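# Set the jointed cable runway across three supports

## Task

Place the jointed cable runway so it rests on all three supports, sitting between each support's lugs, with one of its ends on the tall support. Then release it and move the arms away. It only counts if the runway stays in place without any robot holding it.

## Robot and tools

Setup: four identical i2rt Big YAM arms, named arm1, arm2, arm3 and arm4. Each has six revolute joints, a two-finger gripper and a wrist camera. Two fixed room cameras, cam_high and cam_low, also watch the scene. When joints 1 and 6 are at 0 and the hand is level and pointing forward, the wrist camera rides on top of the hand and looks toward the fingertips. Fully stretched, the hand reaches roughly 1.0 m from the joint 1 axis.

Frames: there is one shared scene frame with its origin on the floor and +z up. The hand point is midway between the fingertips. The hand's z axis runs along the fingers, and the fingers open and close along its y axis. Hand positions depend on each arm's true foot placement, and no output reports that placement. The tools never accept a hand pose. Every motion is commanded in joint space.

execute_actions: the argument "actions" is a list holding exactly one action, or empty. An empty list moves nothing and just reports state and images. Inside the action, each arm is keyed by its name ("arm1" to "arm4"). Under that name is "joints", an object keyed by joint name. Each value is an absolute target, not an offset from the current position. Units and ranges:
- joint1_rad, -2.879 to 2.879, done tolerance ±0.045. Rotates the arm about its foot. Positive is counter-clockwise seen from above. At 0 the arm extends the way its foot faces.
- joint2_rad, 0 to 3.141, ±0.14. Shoulder. At 0 the upper arm points backward, roughly level. Increasing it lifts the arm up and then forward.
- joint3_rad, 0 to 3.019, ±0.09. Elbow. At 0 the forearm is folded against the upper arm. Increasing it opens the elbow.
- joint4_rad, -1.692 to 1.57, ±0.055. Hand pitch. Positive tips the fingers up.
- joint5_rad, -1.57 to 1.57, ±0.03. Sideways hand swing. Positive goes to the arm's right.
- joint6_rad, -2.094 to 2.094, ±0.035. Hand roll. Positive is clockwise when viewed from behind the hand.
- gripper_m, 0 to 0.093 metres, ±0.003. This is the fingertip gap. Each finger pad pushes with about 50 to 62 N at most, and some grippers push less.

All commands in one action start at the same moment but may finish at different times. Joints run at different speeds, so the hand can take a wide, curved path between postures. A joint or arm you leave out of an action may still be driving toward an earlier target, and joint_status will not show this. If any key is unknown or any value is out of range, the whole call is rejected and nothing moves.

The optional "cameras" argument lists the images you want: arm1_cam_wrist, arm2_cam_wrist, arm3_cam_wrist, arm4_cam_wrist, cam_high, cam_low or "all". If it is omitted, null or ["all"], you get every camera. An empty list [] gives no images. The "pictures" line gives the image order.

wait: takes "seconds", from 0 to 10. It sends no new command and returns the same output as an empty action.

zoom_image: takes "camera" and "region" [x0, y0, x1, y1]. The region is in pixels, with (0, 0) at the top left, and may be at most 504 by 504. It enlarges part of that camera's most recent full image.

finished_scene: takes "scene", the number of the current scene. It closes the scene for good, and its result tells you whether the goal was met. Call it only after the runway rests on its own and the arms are clear.

Reading results, joint_status per commanded joint:
- "off_target": the joint stopped short of its target and may still be pushing.
- "contact_stop" or "time_out": the joint normally abandons its target and holds where it stopped. A joint that times out may instead keep its target, or a target limited to 0.375, 0.375, 0.113, 0.225, 0.075, 0.3 rad from its position (joints 1 to 6), and keep pushing. on_its_own lists such joints, and they move on their own once the path clears. To relieve the push, command the reported position.
- "not_followed", after a "joint command not followed" line that usually gives a "cause:": a self- or inter-arm collision check blocked that arm's joint targets. A gripper command in the same action still runs. The arm may retry the blocked targets on every later action.
- "limit_stop_at_motor_heat": see heat below. Resend the target.

on_its_own covers whatever the call did not command. Its "held at" value is the held target, not the actual position. A target very near the current position may not move the joint. Joints carrying a load sag over time.

Hazards:
- A Big YAM does not halt on contact. It keeps pushing, possibly hard.
- A hard press between two robots ends the run with a failure, and a hard hit can too. No state line reports arm-to-arm contact. The collision check can act too late, and it ignores fingers, gripper housings and wrist cameras. An object touching a robot is fine.
- Knocking anything out of the work area or onto the floor fails the task. Avoid drops, slips and slams.
- Arms do not wait for one another.
- If a call reports a stop, the remaining execute_actions, wait and finished_scene calls in that same reply are skipped.
- The robots keep holding the last command while you think.

Motor heat: holding a load heats the motors, even while idle. A MOTOR HOT warning appears at 85 °C. At 100 °C an OVER-TEMPERATURE FAULT occurs: that arm's motors and gripper go limp until they cool, and the arm drops. Some heat carries into the next scene.

Each tool is called after "Emit:" as name(argument=value, ...), one argument or row to a line, values as JSON.

## Session

Emit:
execute_actions(
  actions=[],
)

Scene clock: 0.00 s.
arm1.joint_positions: joint1_rad=-0.418 joint2_rad=+0.593 joint3_rad=+1.366 joint4_rad=-1.387 joint5_rad=+0.228 joint6_rad=+0.157 gripper_m=+0.095
arm1.joint_status: not commanded
arm1.hand: x=-0.9325 y=-0.3230 z=+1.5253 quat_wxyz=(-0.440, -0.268, -0.846, +0.140) (m; scene frame)
arm2.joint_positions: joint1_rad=-0.422 joint2_rad=+0.640 joint3_rad=+1.330 joint4_rad=-1.170 joint5_rad=-0.254 joint6_rad=-0.244 gripper_m=+0.094
arm2.joint_status: not commanded
arm2.hand: x=-0.1466 y=-0.4116 z=+1.5532 quat_wxyz=(-0.430, +0.566, -0.638, -0.295) (m; scene frame)
arm3.joint_positions: joint1_rad=-0.426 joint2_rad=+0.618 joint3_rad=+1.395 joint4_rad=-1.163 joint5_rad=+0.156 joint6_rad=-0.013 gripper_m=+0.095
arm3.joint_status: not commanded
arm3.hand: x=+0.0958 y=+0.0958 z=+1.6161 quat_wxyz=(-0.280, -0.683, -0.460, +0.493) (m; scene frame)
arm4.joint_positions: joint1_rad=+0.342 joint2_rad=+0.626 joint3_rad=+1.375 joint4_rad=-1.321 joint5_rad=-0.009 joint6_rad=-0.182 gripper_m=+0.094
arm4.joint_status: not commanded
arm4.hand: x=+0.9025 y=-0.2330 z=+1.5398 quat_wxyz=(-0.050, -0.841, -0.258, +0.473) (m; scene frame)
pictures: arm1_cam_wrist, arm2_cam_wrist, arm3_cam_wrist, arm4_cam_wrist, cam_high, cam_low
Images, in order (width x height): arm1_cam_wrist 616x616, arm2_cam_wrist 616x616, arm3_cam_wrist 616x616, arm4_cam_wrist 616x616, cam_high 896x504, cam_low 896x504.

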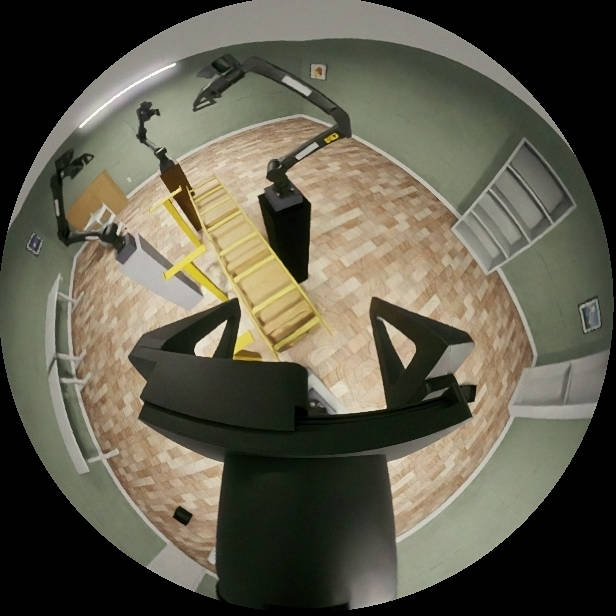

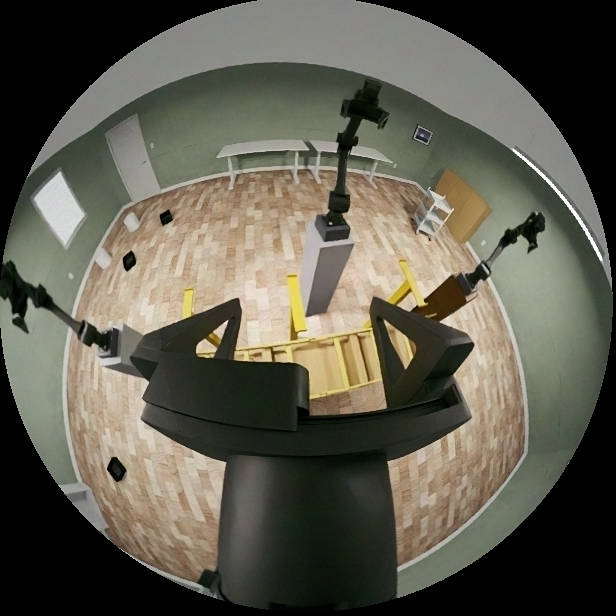

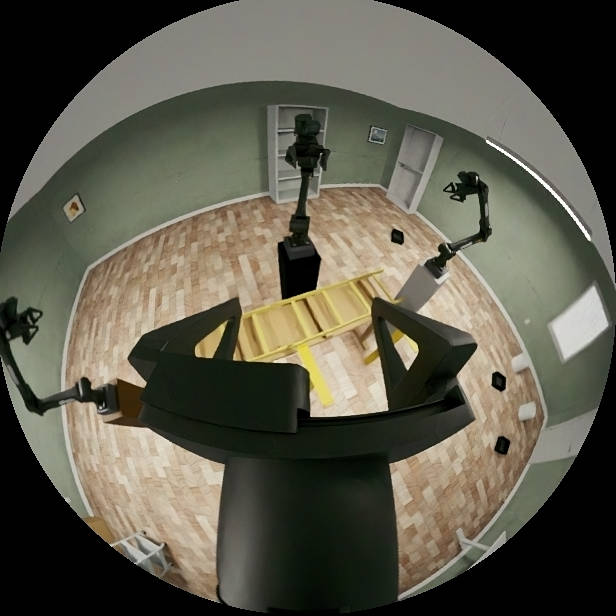

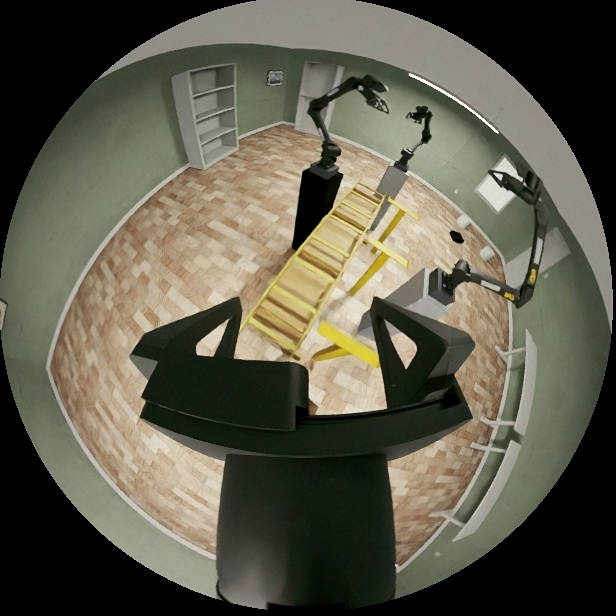

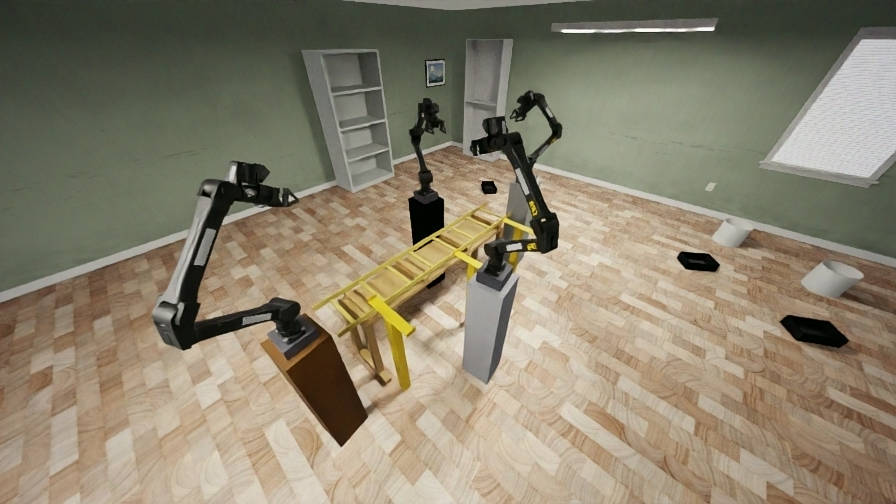

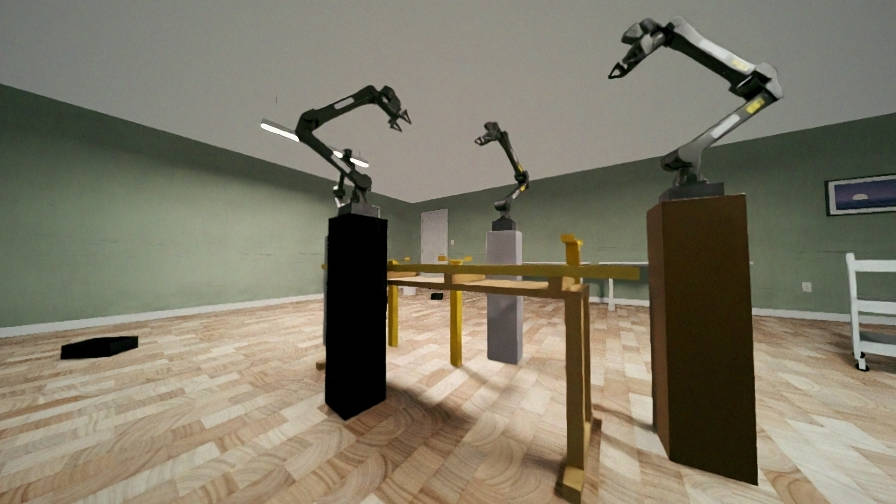

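Emit:
zoom_image(
  camera="cam_high",
  region=[290, 170, 590, 400],
)

Emit:
zoom_image(
  camera="cam_low",
  region=[300, 190, 680, 400],
)

Emit:
zoom_image(
  camera="arm4_cam_wrist",
  region=[220, 150, 460, 390],
)

Emit:
zoom_image(
  camera="arm1_cam_wrist",
  region=[120, 150, 360, 390],
)

Region (290, 170, 590, 400) of cam_high's 896x504 image, scaled by 1.680, with more detail than that image has; it fills the top 386 rows of this view, and the rest is white.

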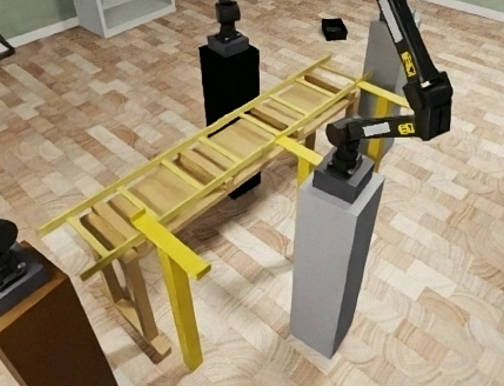

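Region (300, 190, 680, 400) of cam_low's 896x504 image, scaled by 1.326, with more detail than that image has; it fills the top 279 rows of this view, and the rest is white.

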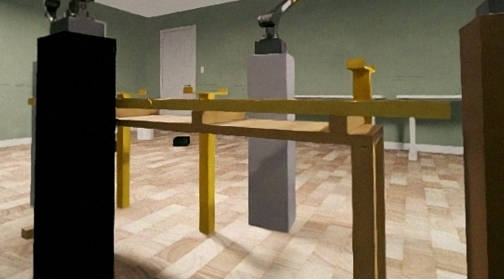

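Region (220, 150, 460, 390) of arm4_cam_wrist's 616x616 image, scaled by 2.100, with more detail than that image has.

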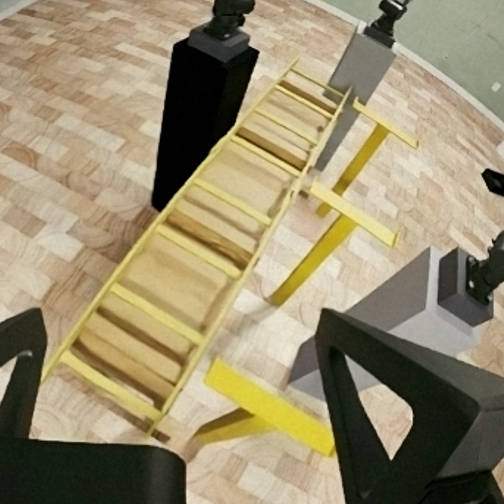

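Region (120, 150, 360, 390) of arm1_cam_wrist's 616x616 image, scaled by 2.100, with more detail than that image has.

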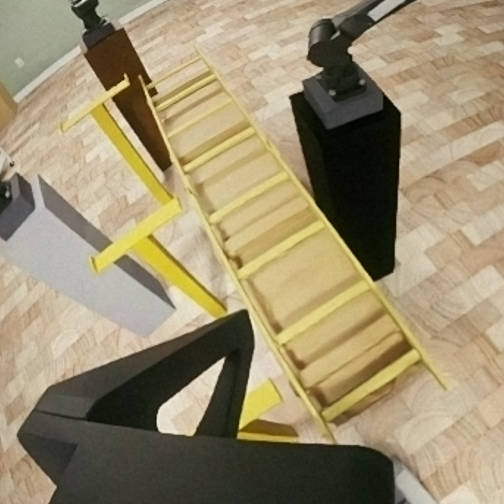

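Emit:
execute_actions(
  actions=[
    {"arm1":{"joints":{"joint5_rad":0,"joint6_rad":0,"joint1_rad":0}},"arm2":{"joints":{"joint5_rad":0,"joint6_rad":0,"joint1_rad":0}},"arm3":{"joints":{"joint5_rad":0,"joint6_rad":0,"joint1_rad":0}},"arm4":{"joints":{"joint5_rad":0,"joint6_rad":0,"joint1_rad":0}}},
  ],
  cameras=[],
)

Emit:
execute_actions(
  actions=[
    {"arm1":{"joints":{"joint4_rad":-0.4}},"arm2":{"joints":{"joint3_rad":1.0}},"arm3":{"joints":{"joint2_rad":1.2}},"arm4":{"joints":{"joint1_rad":0.6}}},
  ],
  cameras=[],
)

Scene clock: 13.10 s.
arm1.joint_positions: joint1_rad=-0.011 joint2_rad=+0.593 joint3_rad=+1.366 joint4_rad=-1.387 joint5_rad=+0.003 joint6_rad=+0.010 gripper_m=+0.095
arm1.joint_status: all done
arm1.hand: x=-0.9040 y=-0.1998 z=+1.5234 quat_wxyz=(-0.455, +0.024, -0.890, -0.020) (m; scene frame)
arm2.joint_positions: joint1_rad=-0.008 joint2_rad=+0.640 joint3_rad=+1.330 joint4_rad=-1.170 joint5_rad=-0.003 joint6_rad=-0.011 gripper_m=+0.094
arm2.joint_status: all done
arm2.hand: x=-0.2131 y=-0.3940 z=+1.5501 quat_wxyz=(-0.386, +0.577, -0.634, -0.339) (m; scene frame)
arm3.joint_positions: joint1_rad=-0.010 joint2_rad=+0.618 joint3_rad=+1.395 joint4_rad=-1.163 joint5_rad=+0.003 joint6_rad=-0.008 gripper_m=+0.095
arm3.joint_status: all done
arm3.hand: x=+0.2243 y=+0.0771 z=+1.6146 quat_wxyz=(-0.417, -0.543, -0.622, +0.379) (m; scene frame)
arm4.joint_positions: joint1_rad=+0.012 joint2_rad=+0.626 joint3_rad=+1.375 joint4_rad=-1.321 joint5_rad=-0.001 joint6_rad=-0.016 gripper_m=+0.094
arm4.joint_status: all done
arm4.hand: x=+0.8836 y=-0.1546 z=+1.5409 quat_wxyz=(-0.007, -0.877, -0.042, +0.478) (m; scene frame)
pictures: none
No camera images: the call's "cameras" was empty. Leave "cameras" out to get every camera's image.

Scene clock: 14.63 s.
arm1.joint_positions: joint1_rad=-0.011 joint2_rad=+0.593 joint3_rad=+1.366 joint4_rad=-0.418 joint5_rad=+0.003 joint6_rad=+0.010 gripper_m=+0.095
arm1.joint_status: all done
arm1.hand: x=-0.8716 y=-0.1995 z=+1.7501 quat_wxyz=(-0.817, +0.012, -0.576, -0.034) (m; scene frame)
arm2.joint_positions: joint1_rad=-0.008 joint2_rad=+0.641 joint3_rad=+1.002 joint4_rad=-1.170 joint5_rad=-0.003 joint6_rad=-0.010 gripper_m=+0.094
arm2.joint_status: all done
arm2.hand: x=-0.2105 y=-0.3816 z=+1.3774 quat_wxyz=(-0.276, +0.625, -0.689, -0.242) (m; scene frame)
arm3.joint_positions: joint1_rad=-0.010 joint2_rad=+1.208 joint3_rad=+1.395 joint4_rad=-1.163 joint5_rad=+0.003 joint6_rad=-0.008 gripper_m=+0.095
arm3.joint_status: all done
arm3.hand: x=+0.2487 y=-0.1354 z=+1.4128 quat_wxyz=(-0.219, -0.629, -0.718, +0.203) (m; scene frame)
arm4.joint_positions: joint1_rad=+0.588 joint2_rad=+0.626 joint3_rad=+1.375 joint4_rad=-1.321 joint5_rad=+0.000 joint6_rad=-0.015 gripper_m=+0.094
arm4.joint_status: all done
arm4.hand: x=+0.9314 y=-0.2829 z=+1.5391 quat_wxyz=(-0.143, -0.832, -0.288, +0.453) (m; scene frame)
pictures: none
No camera images: the call's "cameras" was empty. Leave "cameras" out to get every camera's image.

Emit:
execute_actions(
  actions=[
    {"arm1":{"joints":{"joint2_rad":1.6,"joint4_rad":-1.3}},"arm2":{"joints":{"joint1_rad":0.6}},"arm3":{"joints":{"joint1_rad":0.6}},"arm4":{"joints":{"joint1_rad":0,"joint2_rad":1.6}}},
  ],
  cameras=[],
)

Emit:
execute_actions(
  actions=[
    {"arm1":{"joints":{"joint1_rad":0.4,"joint3_rad":1.9,"joint4_rad":-1.65,"joint2_rad":1.8}},"arm2":{"joints":{"joint2_rad":1.5,"joint3_rad":1.2,"joint4_rad":-1.27}},"arm3":{"joints":{"joint2_rad":1.5,"joint3_rad":1.2,"joint4_rad":-1.27}},"arm4":{"joints":{"joint3_rad":1.9,"joint2_rad":1.9,"joint4_rad":-1.55}}},
  ],
)

Scene clock: 31.93 s.
arm1.joint_positions: joint1_rad=-0.011 joint2_rad=+1.600 joint3_rad=+1.369 joint4_rad=-1.291 joint5_rad=+0.003 joint6_rad=+0.010 gripper_m=+0.095
arm1.joint_status: all done
arm1.hand: x=-0.6444 y=-0.1788 z=+1.1709 quat_wxyz=(-0.019, +0.030, -0.999, -0.003) (m; scene frame)
arm2.joint_positions: joint1_rad=+0.593 joint2_rad=+0.641 joint3_rad=+1.002 joint4_rad=-1.170 joint5_rad=+0.000 joint6_rad=-0.009 gripper_m=+0.094
arm2.joint_status: all done
arm2.hand: x=-0.3763 y=-0.4133 z=+1.3769 quat_wxyz=(-0.189, +0.800, -0.475, -0.313) (m; scene frame)
arm3.joint_positions: joint1_rad=+0.597 joint2_rad=+1.208 joint3_rad=+1.395 joint4_rad=-1.163 joint5_rad=+0.001 joint6_rad=-0.007 gripper_m=+0.095
arm3.joint_status: all done
arm3.hand: x=+0.5017 y=-0.0211 z=+1.4094 quat_wxyz=(-0.266, -0.385, -0.874, +0.128) (m; scene frame)
arm4.joint_positions: joint1_rad=-0.001 joint2_rad=+1.600 joint3_rad=+1.375 joint4_rad=-1.321 joint5_rad=+0.000 joint6_rad=-0.014 gripper_m=+0.094
arm4.joint_status: all done
arm4.hand: x=+0.6464 y=-0.1597 z=+1.1820 quat_wxyz=(+0.007, -0.999, -0.036, +0.011) (m; scene frame)
pictures: none
No camera images: the call's "cameras" was empty. Leave "cameras" out to get every camera's image.

Scene clock: 33.47 s.
arm1.joint_positions: joint1_rad=+0.406 joint2_rad=+1.798 joint3_rad=+1.854 joint4_rad=-1.641 joint5_rad=+0.000 joint6_rad=+0.007 gripper_m=+0.095
arm1.joint_status: all done
arm1.hand: x=-0.6394 y=+0.0448 z=+1.2580 quat_wxyz=(+0.012, +0.237, -0.971, -0.004) (m; scene frame)
arm2.joint_positions: joint1_rad=+0.593 joint2_rad=+1.496 joint3_rad=+1.180 joint4_rad=-1.258 joint5_rad=+0.000 joint6_rad=-0.009 gripper_m=+0.094
arm2.joint_status: all done
arm2.hand: x=-0.4398 y=-0.2945 z=+1.1559 quat_wxyz=(+0.004, +0.860, -0.510, +0.006) (m; scene frame)
arm3.joint_positions: joint1_rad=+0.597 joint2_rad=+1.506 joint3_rad=+1.184 joint4_rad=-1.261 joint5_rad=+0.001 joint6_rad=-0.007 gripper_m=+0.095
arm3.joint_status: all done
arm3.hand: x=+0.4736 y=+0.0053 z=+1.1794 quat_wxyz=(+0.006, -0.405, -0.914, +0.006) (m; scene frame)
arm4.joint_positions: joint1_rad=-0.001 joint2_rad=+1.886 joint3_rad=+1.868 joint4_rad=-1.536 joint5_rad=+0.000 joint6_rad=-0.014 gripper_m=+0.094
arm4.joint_status: all done
arm4.hand: x=+0.5359 y=-0.1667 z=+1.2223 quat_wxyz=(+0.007, -0.999, -0.036, +0.007) (m; scene frame)
pictures: arm1_cam_wrist, arm2_cam_wrist, arm3_cam_wrist, arm4_cam_wrist, cam_high, cam_low
Images, in order (width x height): arm1_cam_wrist 616x616, arm2_cam_wrist 616x616, arm3_cam_wrist 616x616, arm4_cam_wrist 616x616, cam_high 896x504, cam_low 896x504.

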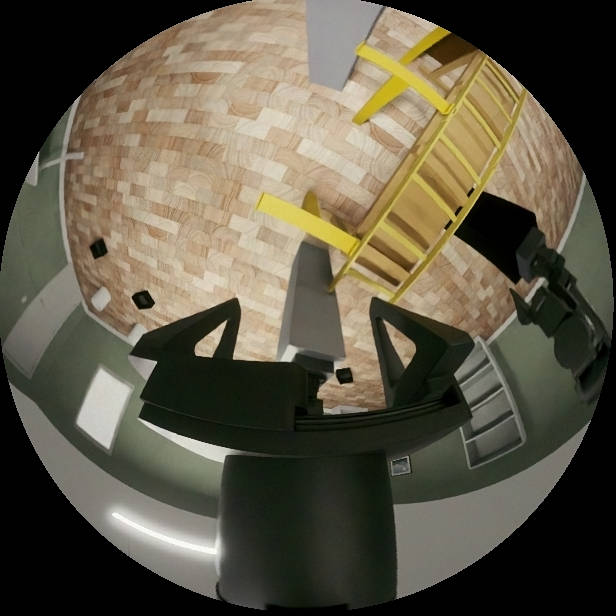

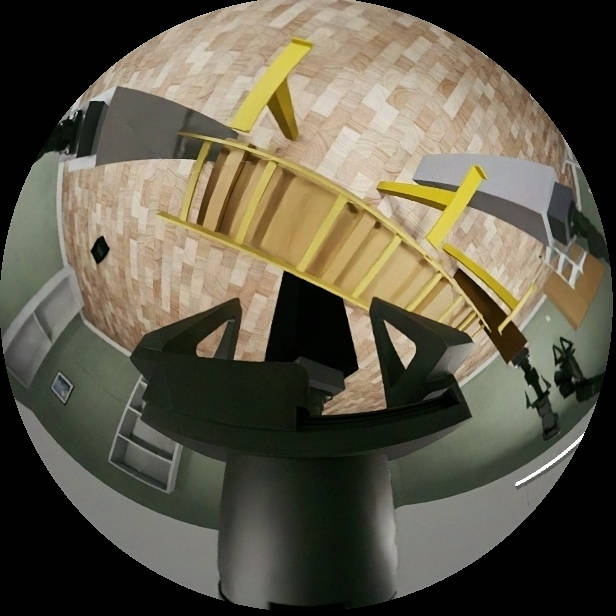

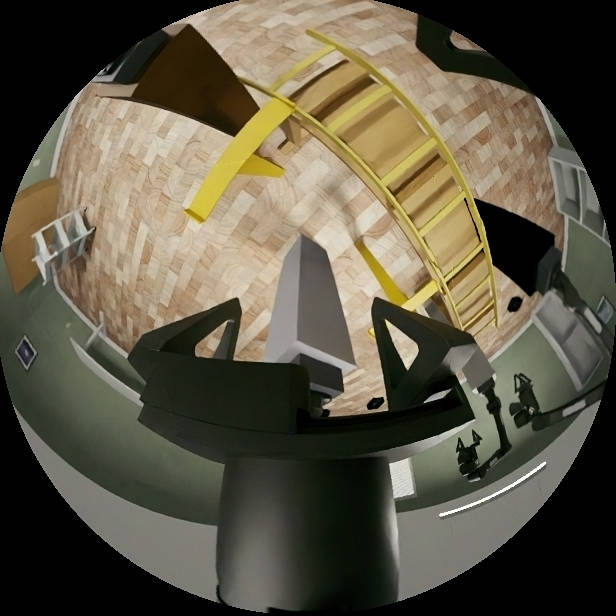

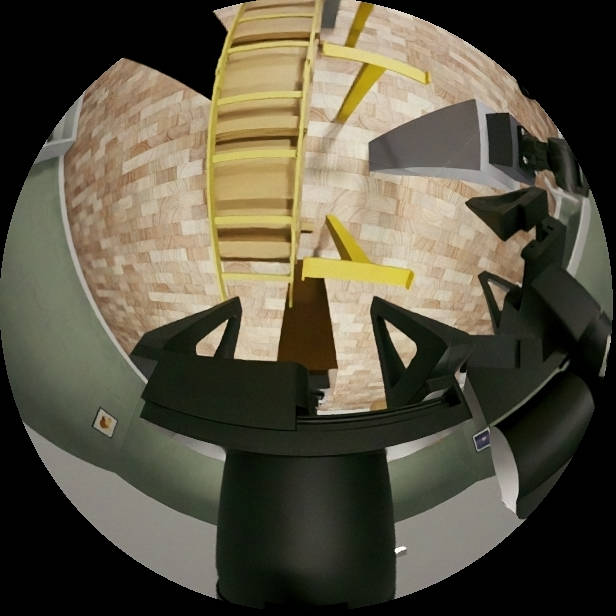

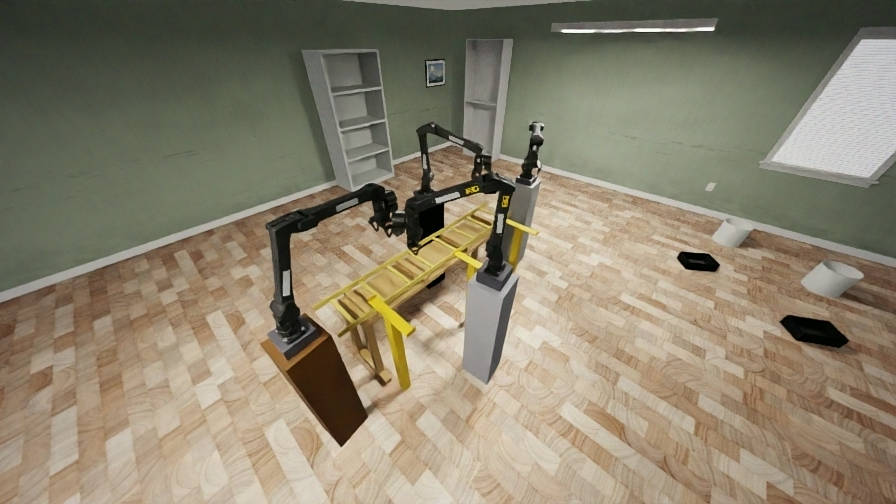

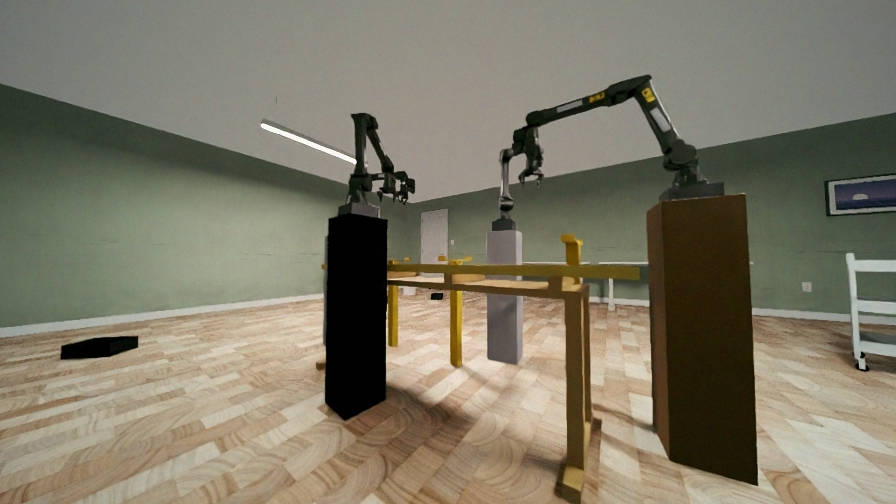

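Emit:
zoom_image(
  camera="arm2_cam_wrist",
  region=[150, 110, 350, 310],
)

Emit:
zoom_image(
  camera="arm2_cam_wrist",
  region=[320, 160, 520, 360],
)

Emit:
zoom_image(
  camera="cam_low",
  region=[370, 225, 520, 300],
)

Emit:
zoom_image(
  camera="cam_low",
  region=[500, 220, 660, 310],
)

Emit:
zoom_image(
  camera="arm4_cam_wrist",
  region=[190, 0, 450, 320],
)

Region (150, 110, 350, 310) of arm2_cam_wrist's 616x616 image, scaled by 2.520, with more detail than that image has.

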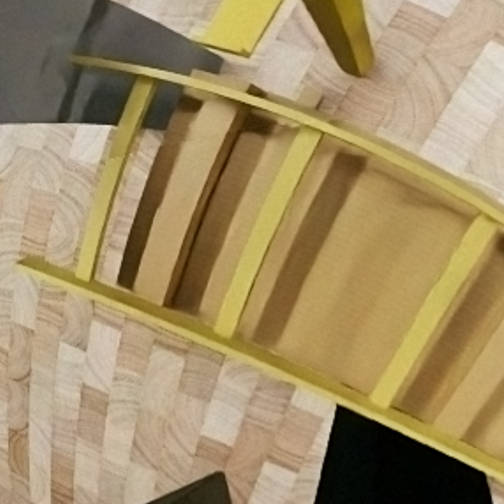

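Region (320, 160, 520, 360) of arm2_cam_wrist's 616x616 image, scaled by 2.520, with more detail than that image has.

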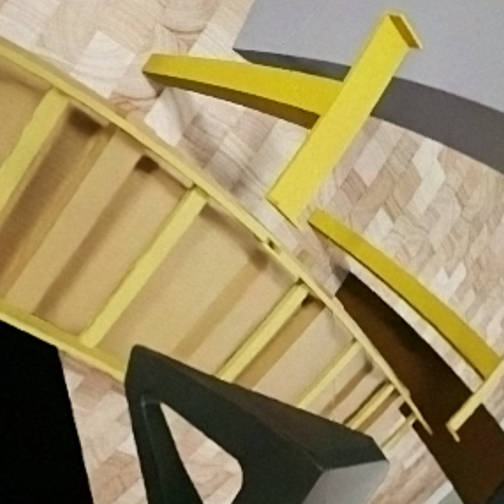

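Region (370, 225, 520, 300) of cam_low's 896x504 image, scaled by 3.360, with more detail than that image has.

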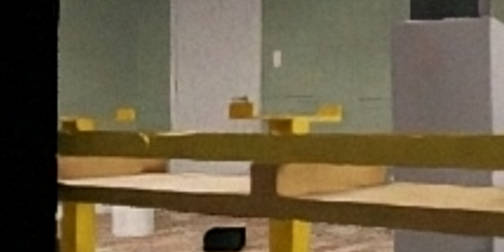

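Region (500, 220, 660, 310) of cam_low's 896x504 image, scaled by 3.150, with more detail than that image has; it fills the top 284 rows of this view, and the rest is white.

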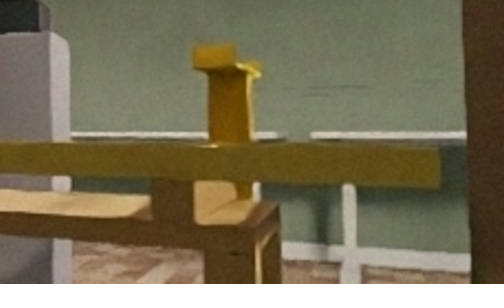

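Region (190, 0, 450, 320) of arm4_cam_wrist's 616x616 image, scaled by 1.575, with more detail than that image has; it fills the left 410 columns of this view, and the rest is white.

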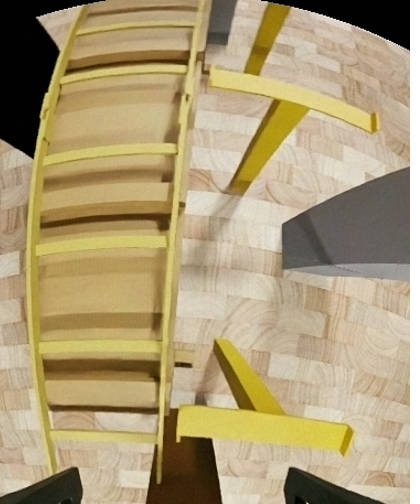

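Emit:
execute_actions(
  actions=[
    {"arm2":{"joints":{"joint1_rad":0.98,"joint2_rad":1.6,"joint3_rad":0.453,"joint4_rad":-0.238,"joint6_rad":-0.695,"gripper_m":0.06}},"arm3":{"joints":{"joint1_rad":0.288,"joint6_rad":-1.156,"gripper_m":0.06}},"arm4":{"joints":{"joint1_rad":0.58,"joint6_rad":0.635,"gripper_m":0.06}},"arm1":{"joints":{"joint3_rad":1.3,"joint4_rad":-0.9,"gripper_m":0.06}}},
  ],
  cameras=[],
)

Emit:
execute_actions(
  actions=[
    {"arm1":{"joints":{"joint1_rad":-0.033,"joint2_rad":2.045,"joint3_rad":1.092,"joint4_rad":-0.618,"joint6_rad":0.05}},"arm2":{"joints":{"joint2_rad":1.786}},"arm3":{"joints":{"joint2_rad":2.254,"joint3_rad":1.395,"joint4_rad":-0.712}},"arm4":{"joints":{"joint2_rad":2.30,"joint3_rad":1.595,"joint4_rad":-0.866}}},
  ],
)

Scene clock: 108.07 s.
arm1.joint_positions: joint1_rad=+0.406 joint2_rad=+1.803 joint3_rad=+1.304 joint4_rad=-0.912 joint5_rad=+0.000 joint6_rad=+0.007 gripper_m=+0.060
arm1.joint_status: all done
arm1.hand: x=-0.6429 y=+0.0457 z=+1.0567 quat_wxyz=(-0.073, +0.236, -0.969, -0.025) (m; scene frame)
arm2.joint_positions: joint1_rad=+0.987 joint2_rad=+1.594 joint3_rad=+0.456 joint4_rad=-0.252 joint5_rad=-0.001 joint6_rad=-0.685 gripper_m=+0.060
arm2.joint_status: all done
arm2.hand: x=-0.4737 y=-0.4790 z=+0.9278 quat_wxyz=(-0.051, +0.996, -0.001, -0.067) (m; scene frame)
arm3.joint_positions: joint1_rad=+0.277 joint2_rad=+1.506 joint3_rad=+1.184 joint4_rad=-1.261 joint5_rad=+0.001 joint6_rad=-1.147 gripper_m=+0.060
arm3.joint_status: all done
arm3.hand: x=+0.3598 y=-0.0674 z=+1.1812 quat_wxyz=(+0.006, -0.007, -1.000, +0.002) (m; scene frame)
arm4.joint_positions: joint1_rad=+0.586 joint2_rad=+1.886 joint3_rad=+1.868 joint4_rad=-1.536 joint5_rad=-0.001 joint6_rad=+0.619 gripper_m=+0.060
arm4.joint_status: all done
arm4.hand: x=+0.6530 y=-0.4872 z=+1.2176 quat_wxyz=(+0.002, -1.000, -0.013, +0.005) (m; scene frame)
pictures: none
No camera images: the call's "cameras" was empty. Leave "cameras" out to get every camera's image.

Scene clock: 109.70 s.
arm1.joint_positions: joint1_rad=-0.043 joint2_rad=+2.060 joint3_rad=+1.082 joint4_rad=-0.627 joint5_rad=+0.000 joint6_rad=+0.042 gripper_m=+0.060
arm1.joint_status: all done
arm1.hand: x=-0.6670 y=-0.1922 z=+0.8677 quat_wxyz=(+0.023, -0.002, -1.000, -0.003) (m; scene frame)
arm2.joint_positions: joint1_rad=+0.987 joint2_rad=+1.781 joint3_rad=+0.456 joint4_rad=-0.249 joint5_rad=-0.001 joint6_rad=-0.685 gripper_m=+0.060
arm2.joint_status: all done
arm2.hand: x=-0.4399 y=-0.5070 z=+0.8798 quat_wxyz=(+0.007, +1.000, +0.000, +0.003) (m; scene frame)
arm3.joint_positions: joint1_rad=+0.277 joint2_rad=+2.270 joint3_rad=+1.384 joint4_rad=-0.725 joint5_rad=+0.001 joint6_rad=-1.149 gripper_m=+0.060
arm3.joint_status: all done
arm3.hand: x=+0.4073 y=-0.1862 z=+0.8715 quat_wxyz=(+0.012, -0.006, -1.000, -0.011) (m; scene frame)
arm4.joint_positions: joint1_rad=+0.586 joint2_rad=+2.276 joint3_rad=+1.579 joint4_rad=-0.877 joint5_rad=-0.001 joint6_rad=+0.619 gripper_m=+0.060
arm4.joint_status: all done
arm4.hand: x=+0.6363 y=-0.4950 z=+0.8850 quat_wxyz=(+0.008, -1.000, -0.012, -0.002) (m; scene frame)
pictures: arm1_cam_wrist, arm2_cam_wrist, arm3_cam_wrist, arm4_cam_wrist, cam_high, cam_low
Images, in order (width x height): arm1_cam_wrist 616x616, arm2_cam_wrist 616x616, arm3_cam_wrist 616x616, arm4_cam_wrist 616x616, cam_high 896x504, cam_low 896x504.

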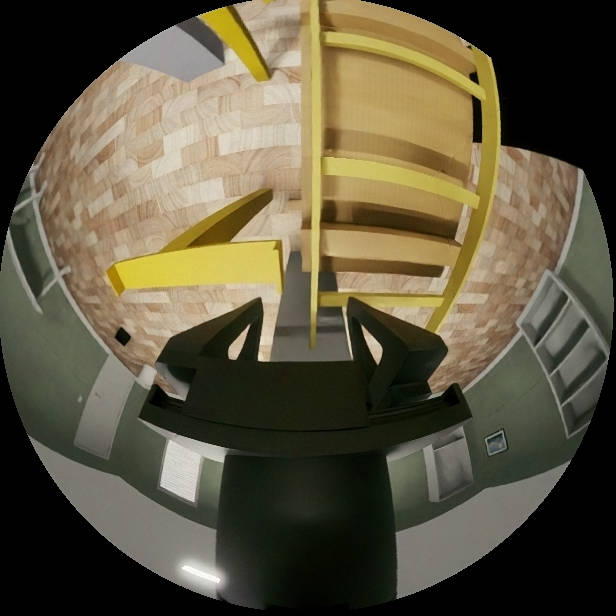

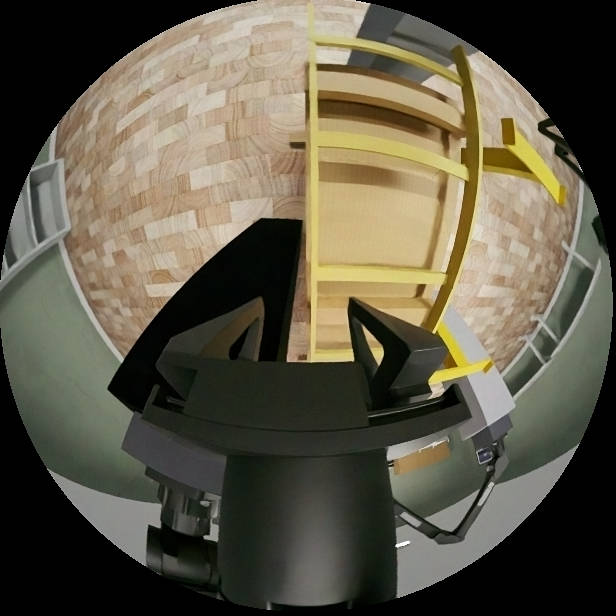

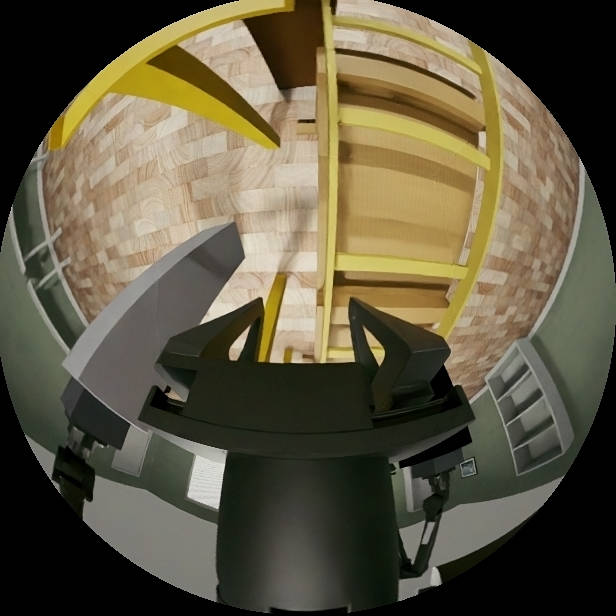

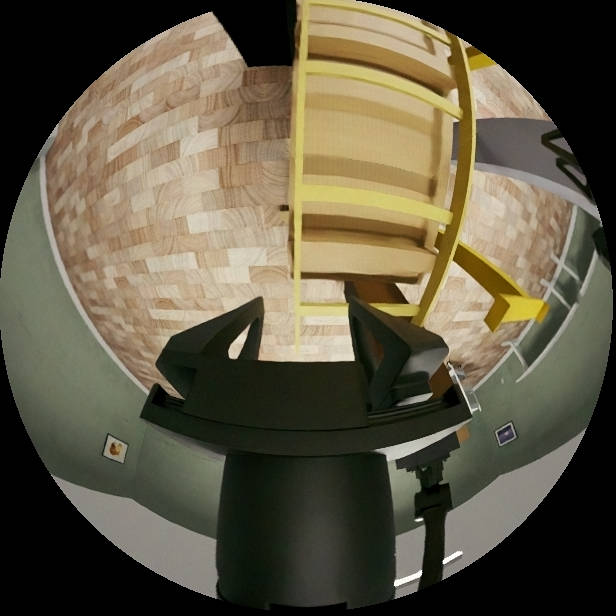

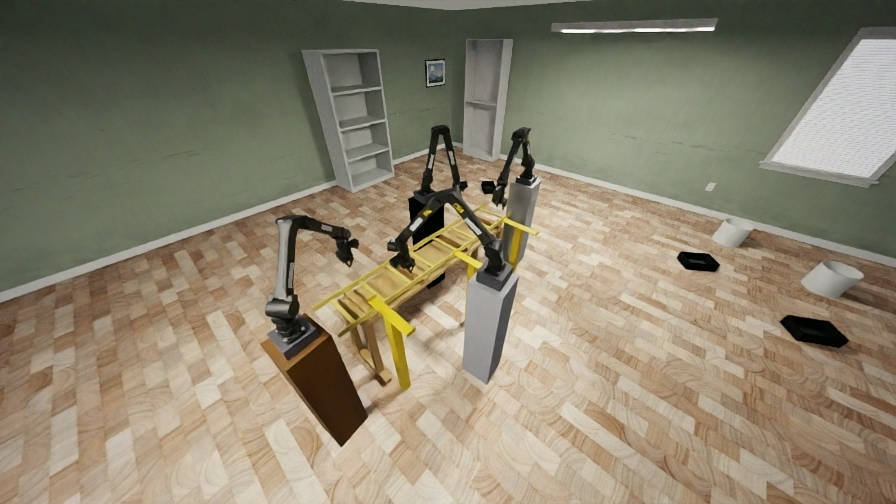

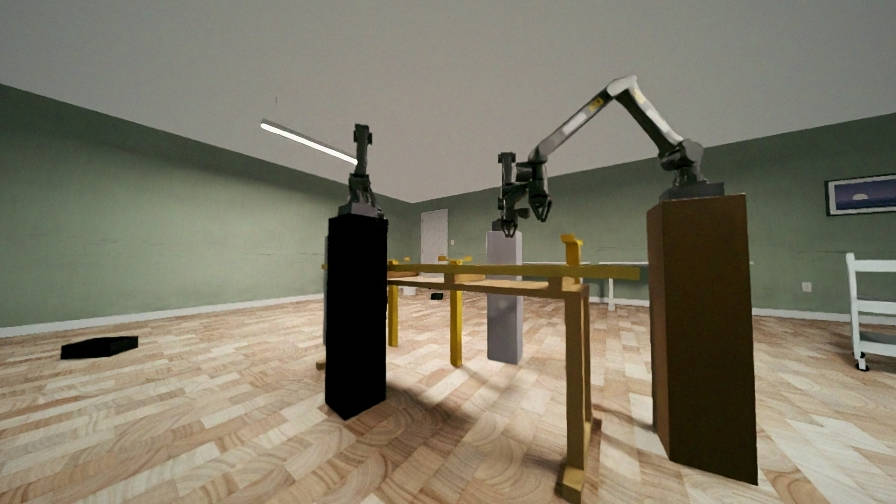

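Emit:
execute_actions(
  actions=[
    {"arm1":{"joints":{"joint1_rad":-0.09,"joint2_rad":2.366,"joint3_rad":1.222,"joint4_rad":-0.405,"joint6_rad":0.01}},"arm2":{"joints":{"joint1_rad":0.965,"joint2_rad":2.312,"joint3_rad":0.591,"joint4_rad":0.17,"joint6_rad":-0.71}},"arm3":{"joints":{"joint1_rad":0.32,"joint2_rad":2.575,"joint3_rad":1.599,"joint4_rad":-0.595,"joint6_rad":-1.12}},"arm4":{"joints":{"joint1_rad":0.61,"joint2_rad":2.539,"joint3_rad":1.659,"joint4_rad":-0.672,"joint6_rad":0.65}}},
  ],
)

Scene clock: 129.60 s.
arm1.joint_positions: joint1_rad=-0.085 joint2_rad=+2.384 joint3_rad=+1.217 joint4_rad=-0.414 joint5_rad=+0.000 joint6_rad=+0.020 gripper_m=+0.060
arm1.joint_status: all done
arm1.hand: x=-0.6420 y=-0.2113 z=+0.7408 quat_wxyz=(+0.011, -0.013, -1.000, -0.004) (m; scene frame)
arm2.joint_positions: joint1_rad=+0.976 joint2_rad=+2.306 joint3_rad=+0.591 joint4_rad=+0.157 joint5_rad=-0.001 joint6_rad=-0.700 gripper_m=+0.060
arm2.joint_status: all done
arm2.hand: x=-0.4485 y=-0.4968 z=+0.7512 quat_wxyz=(+0.002, +1.000, +0.001, -0.002) (m; scene frame)
arm3.joint_positions: joint1_rad=+0.316 joint2_rad=+2.591 joint3_rad=+1.584 joint4_rad=-0.598 joint5_rad=+0.001 joint6_rad=-1.128 gripper_m=+0.060
arm3.joint_status: all done
arm3.hand: x=+0.4372 y=-0.2030 z=+0.7387 quat_wxyz=(+0.011, +0.003, -1.000, -0.008) (m; scene frame)
arm4.joint_positions: joint1_rad=+0.597 joint2_rad=+2.535 joint3_rad=+1.644 joint4_rad=-0.687 joint5_rad=-0.001 joint6_rad=+0.634 gripper_m=+0.060
arm4.joint_status: all done
arm4.hand: x=+0.6414 y=-0.4977 z=+0.7485 quat_wxyz=(+0.009, -1.000, -0.010, -0.004) (m; scene frame)
pictures: arm1_cam_wrist, arm2_cam_wrist, arm3_cam_wrist, arm4_cam_wrist, cam_high, cam_low
Images, in order (width x height): arm1_cam_wrist 616x616, arm2_cam_wrist 616x616, arm3_cam_wrist 616x616, arm4_cam_wrist 616x616, cam_high 896x504, cam_low 896x504.

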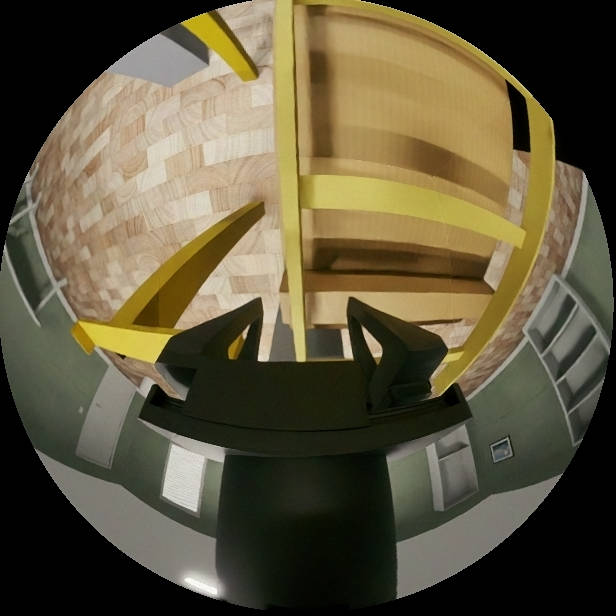

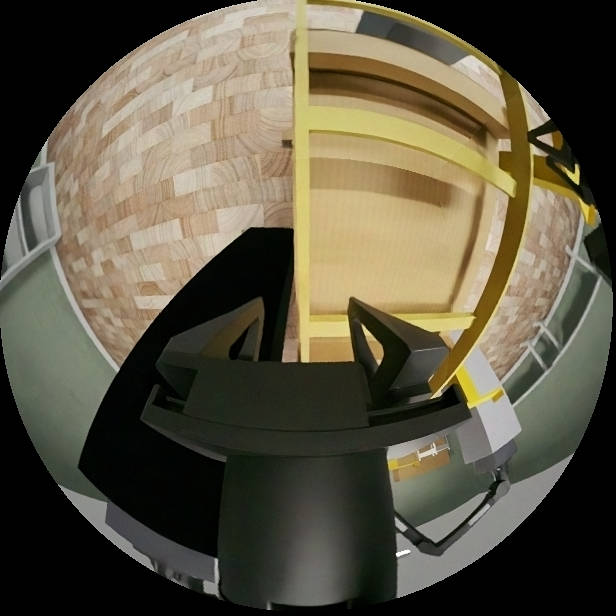

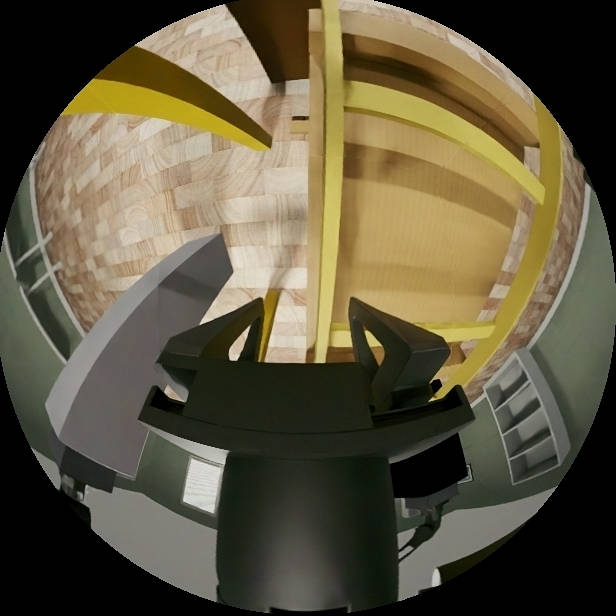

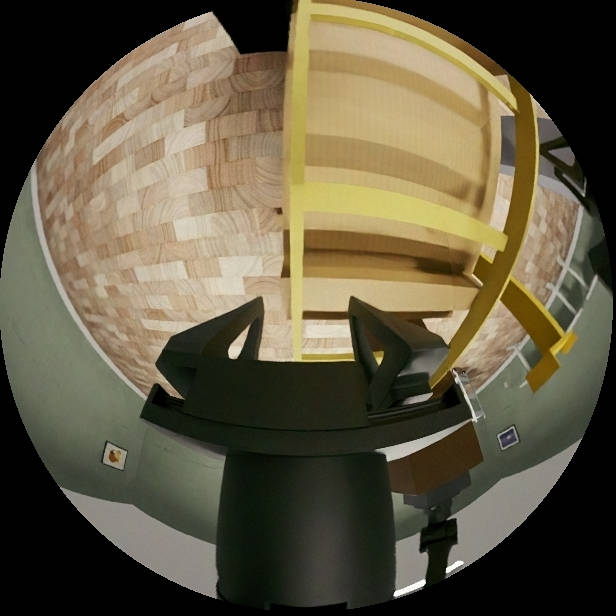

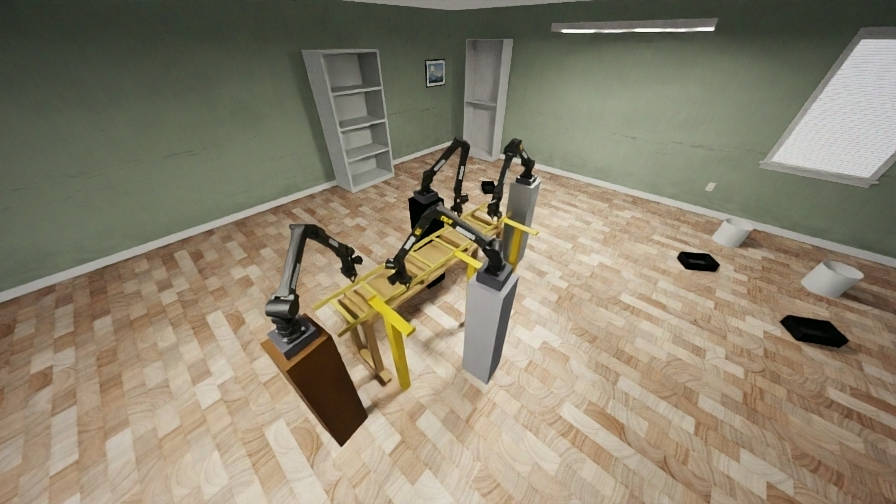

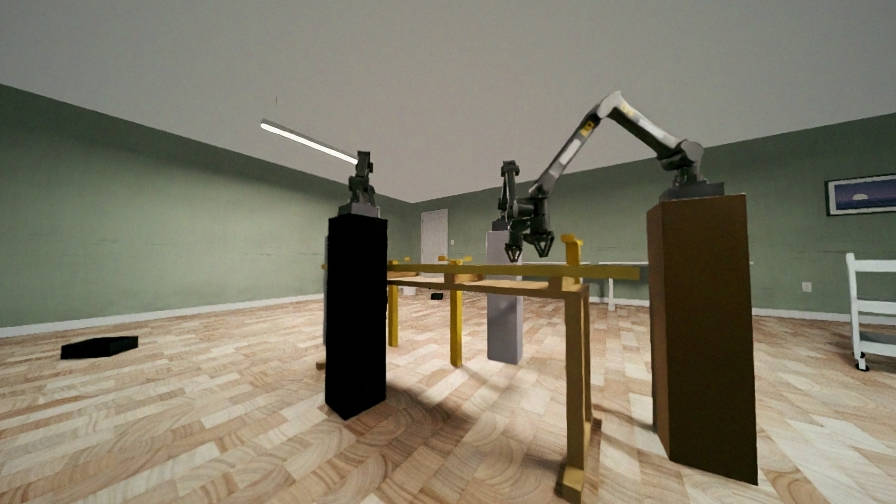

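Emit:
zoom_image(
  camera="cam_low",
  region=[490, 210, 610, 300],
)

Emit:
zoom_image(
  camera="arm4_cam_wrist",
  region=[240, 160, 380, 370],
)

Region (490, 210, 610, 300) of cam_low's 896x504 image, scaled by 4.200, with more detail than that image has; it fills the top 378 rows of this view, and the rest is white.

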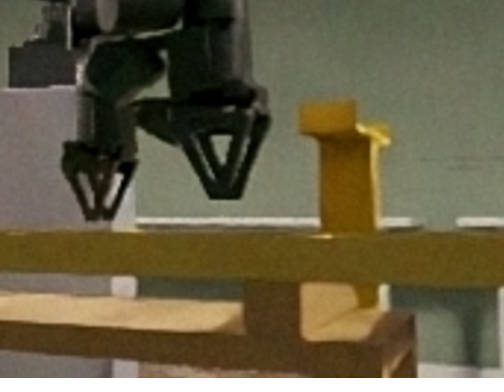

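Region (240, 160, 380, 370) of arm4_cam_wrist's 616x616 image, scaled by 2.400, with more detail than that image has.

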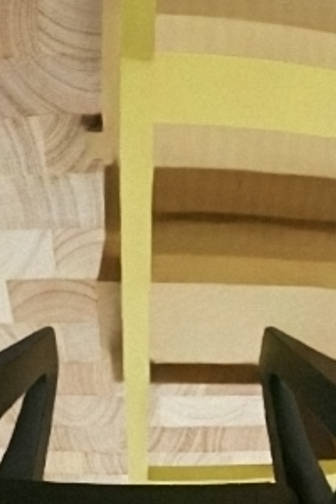

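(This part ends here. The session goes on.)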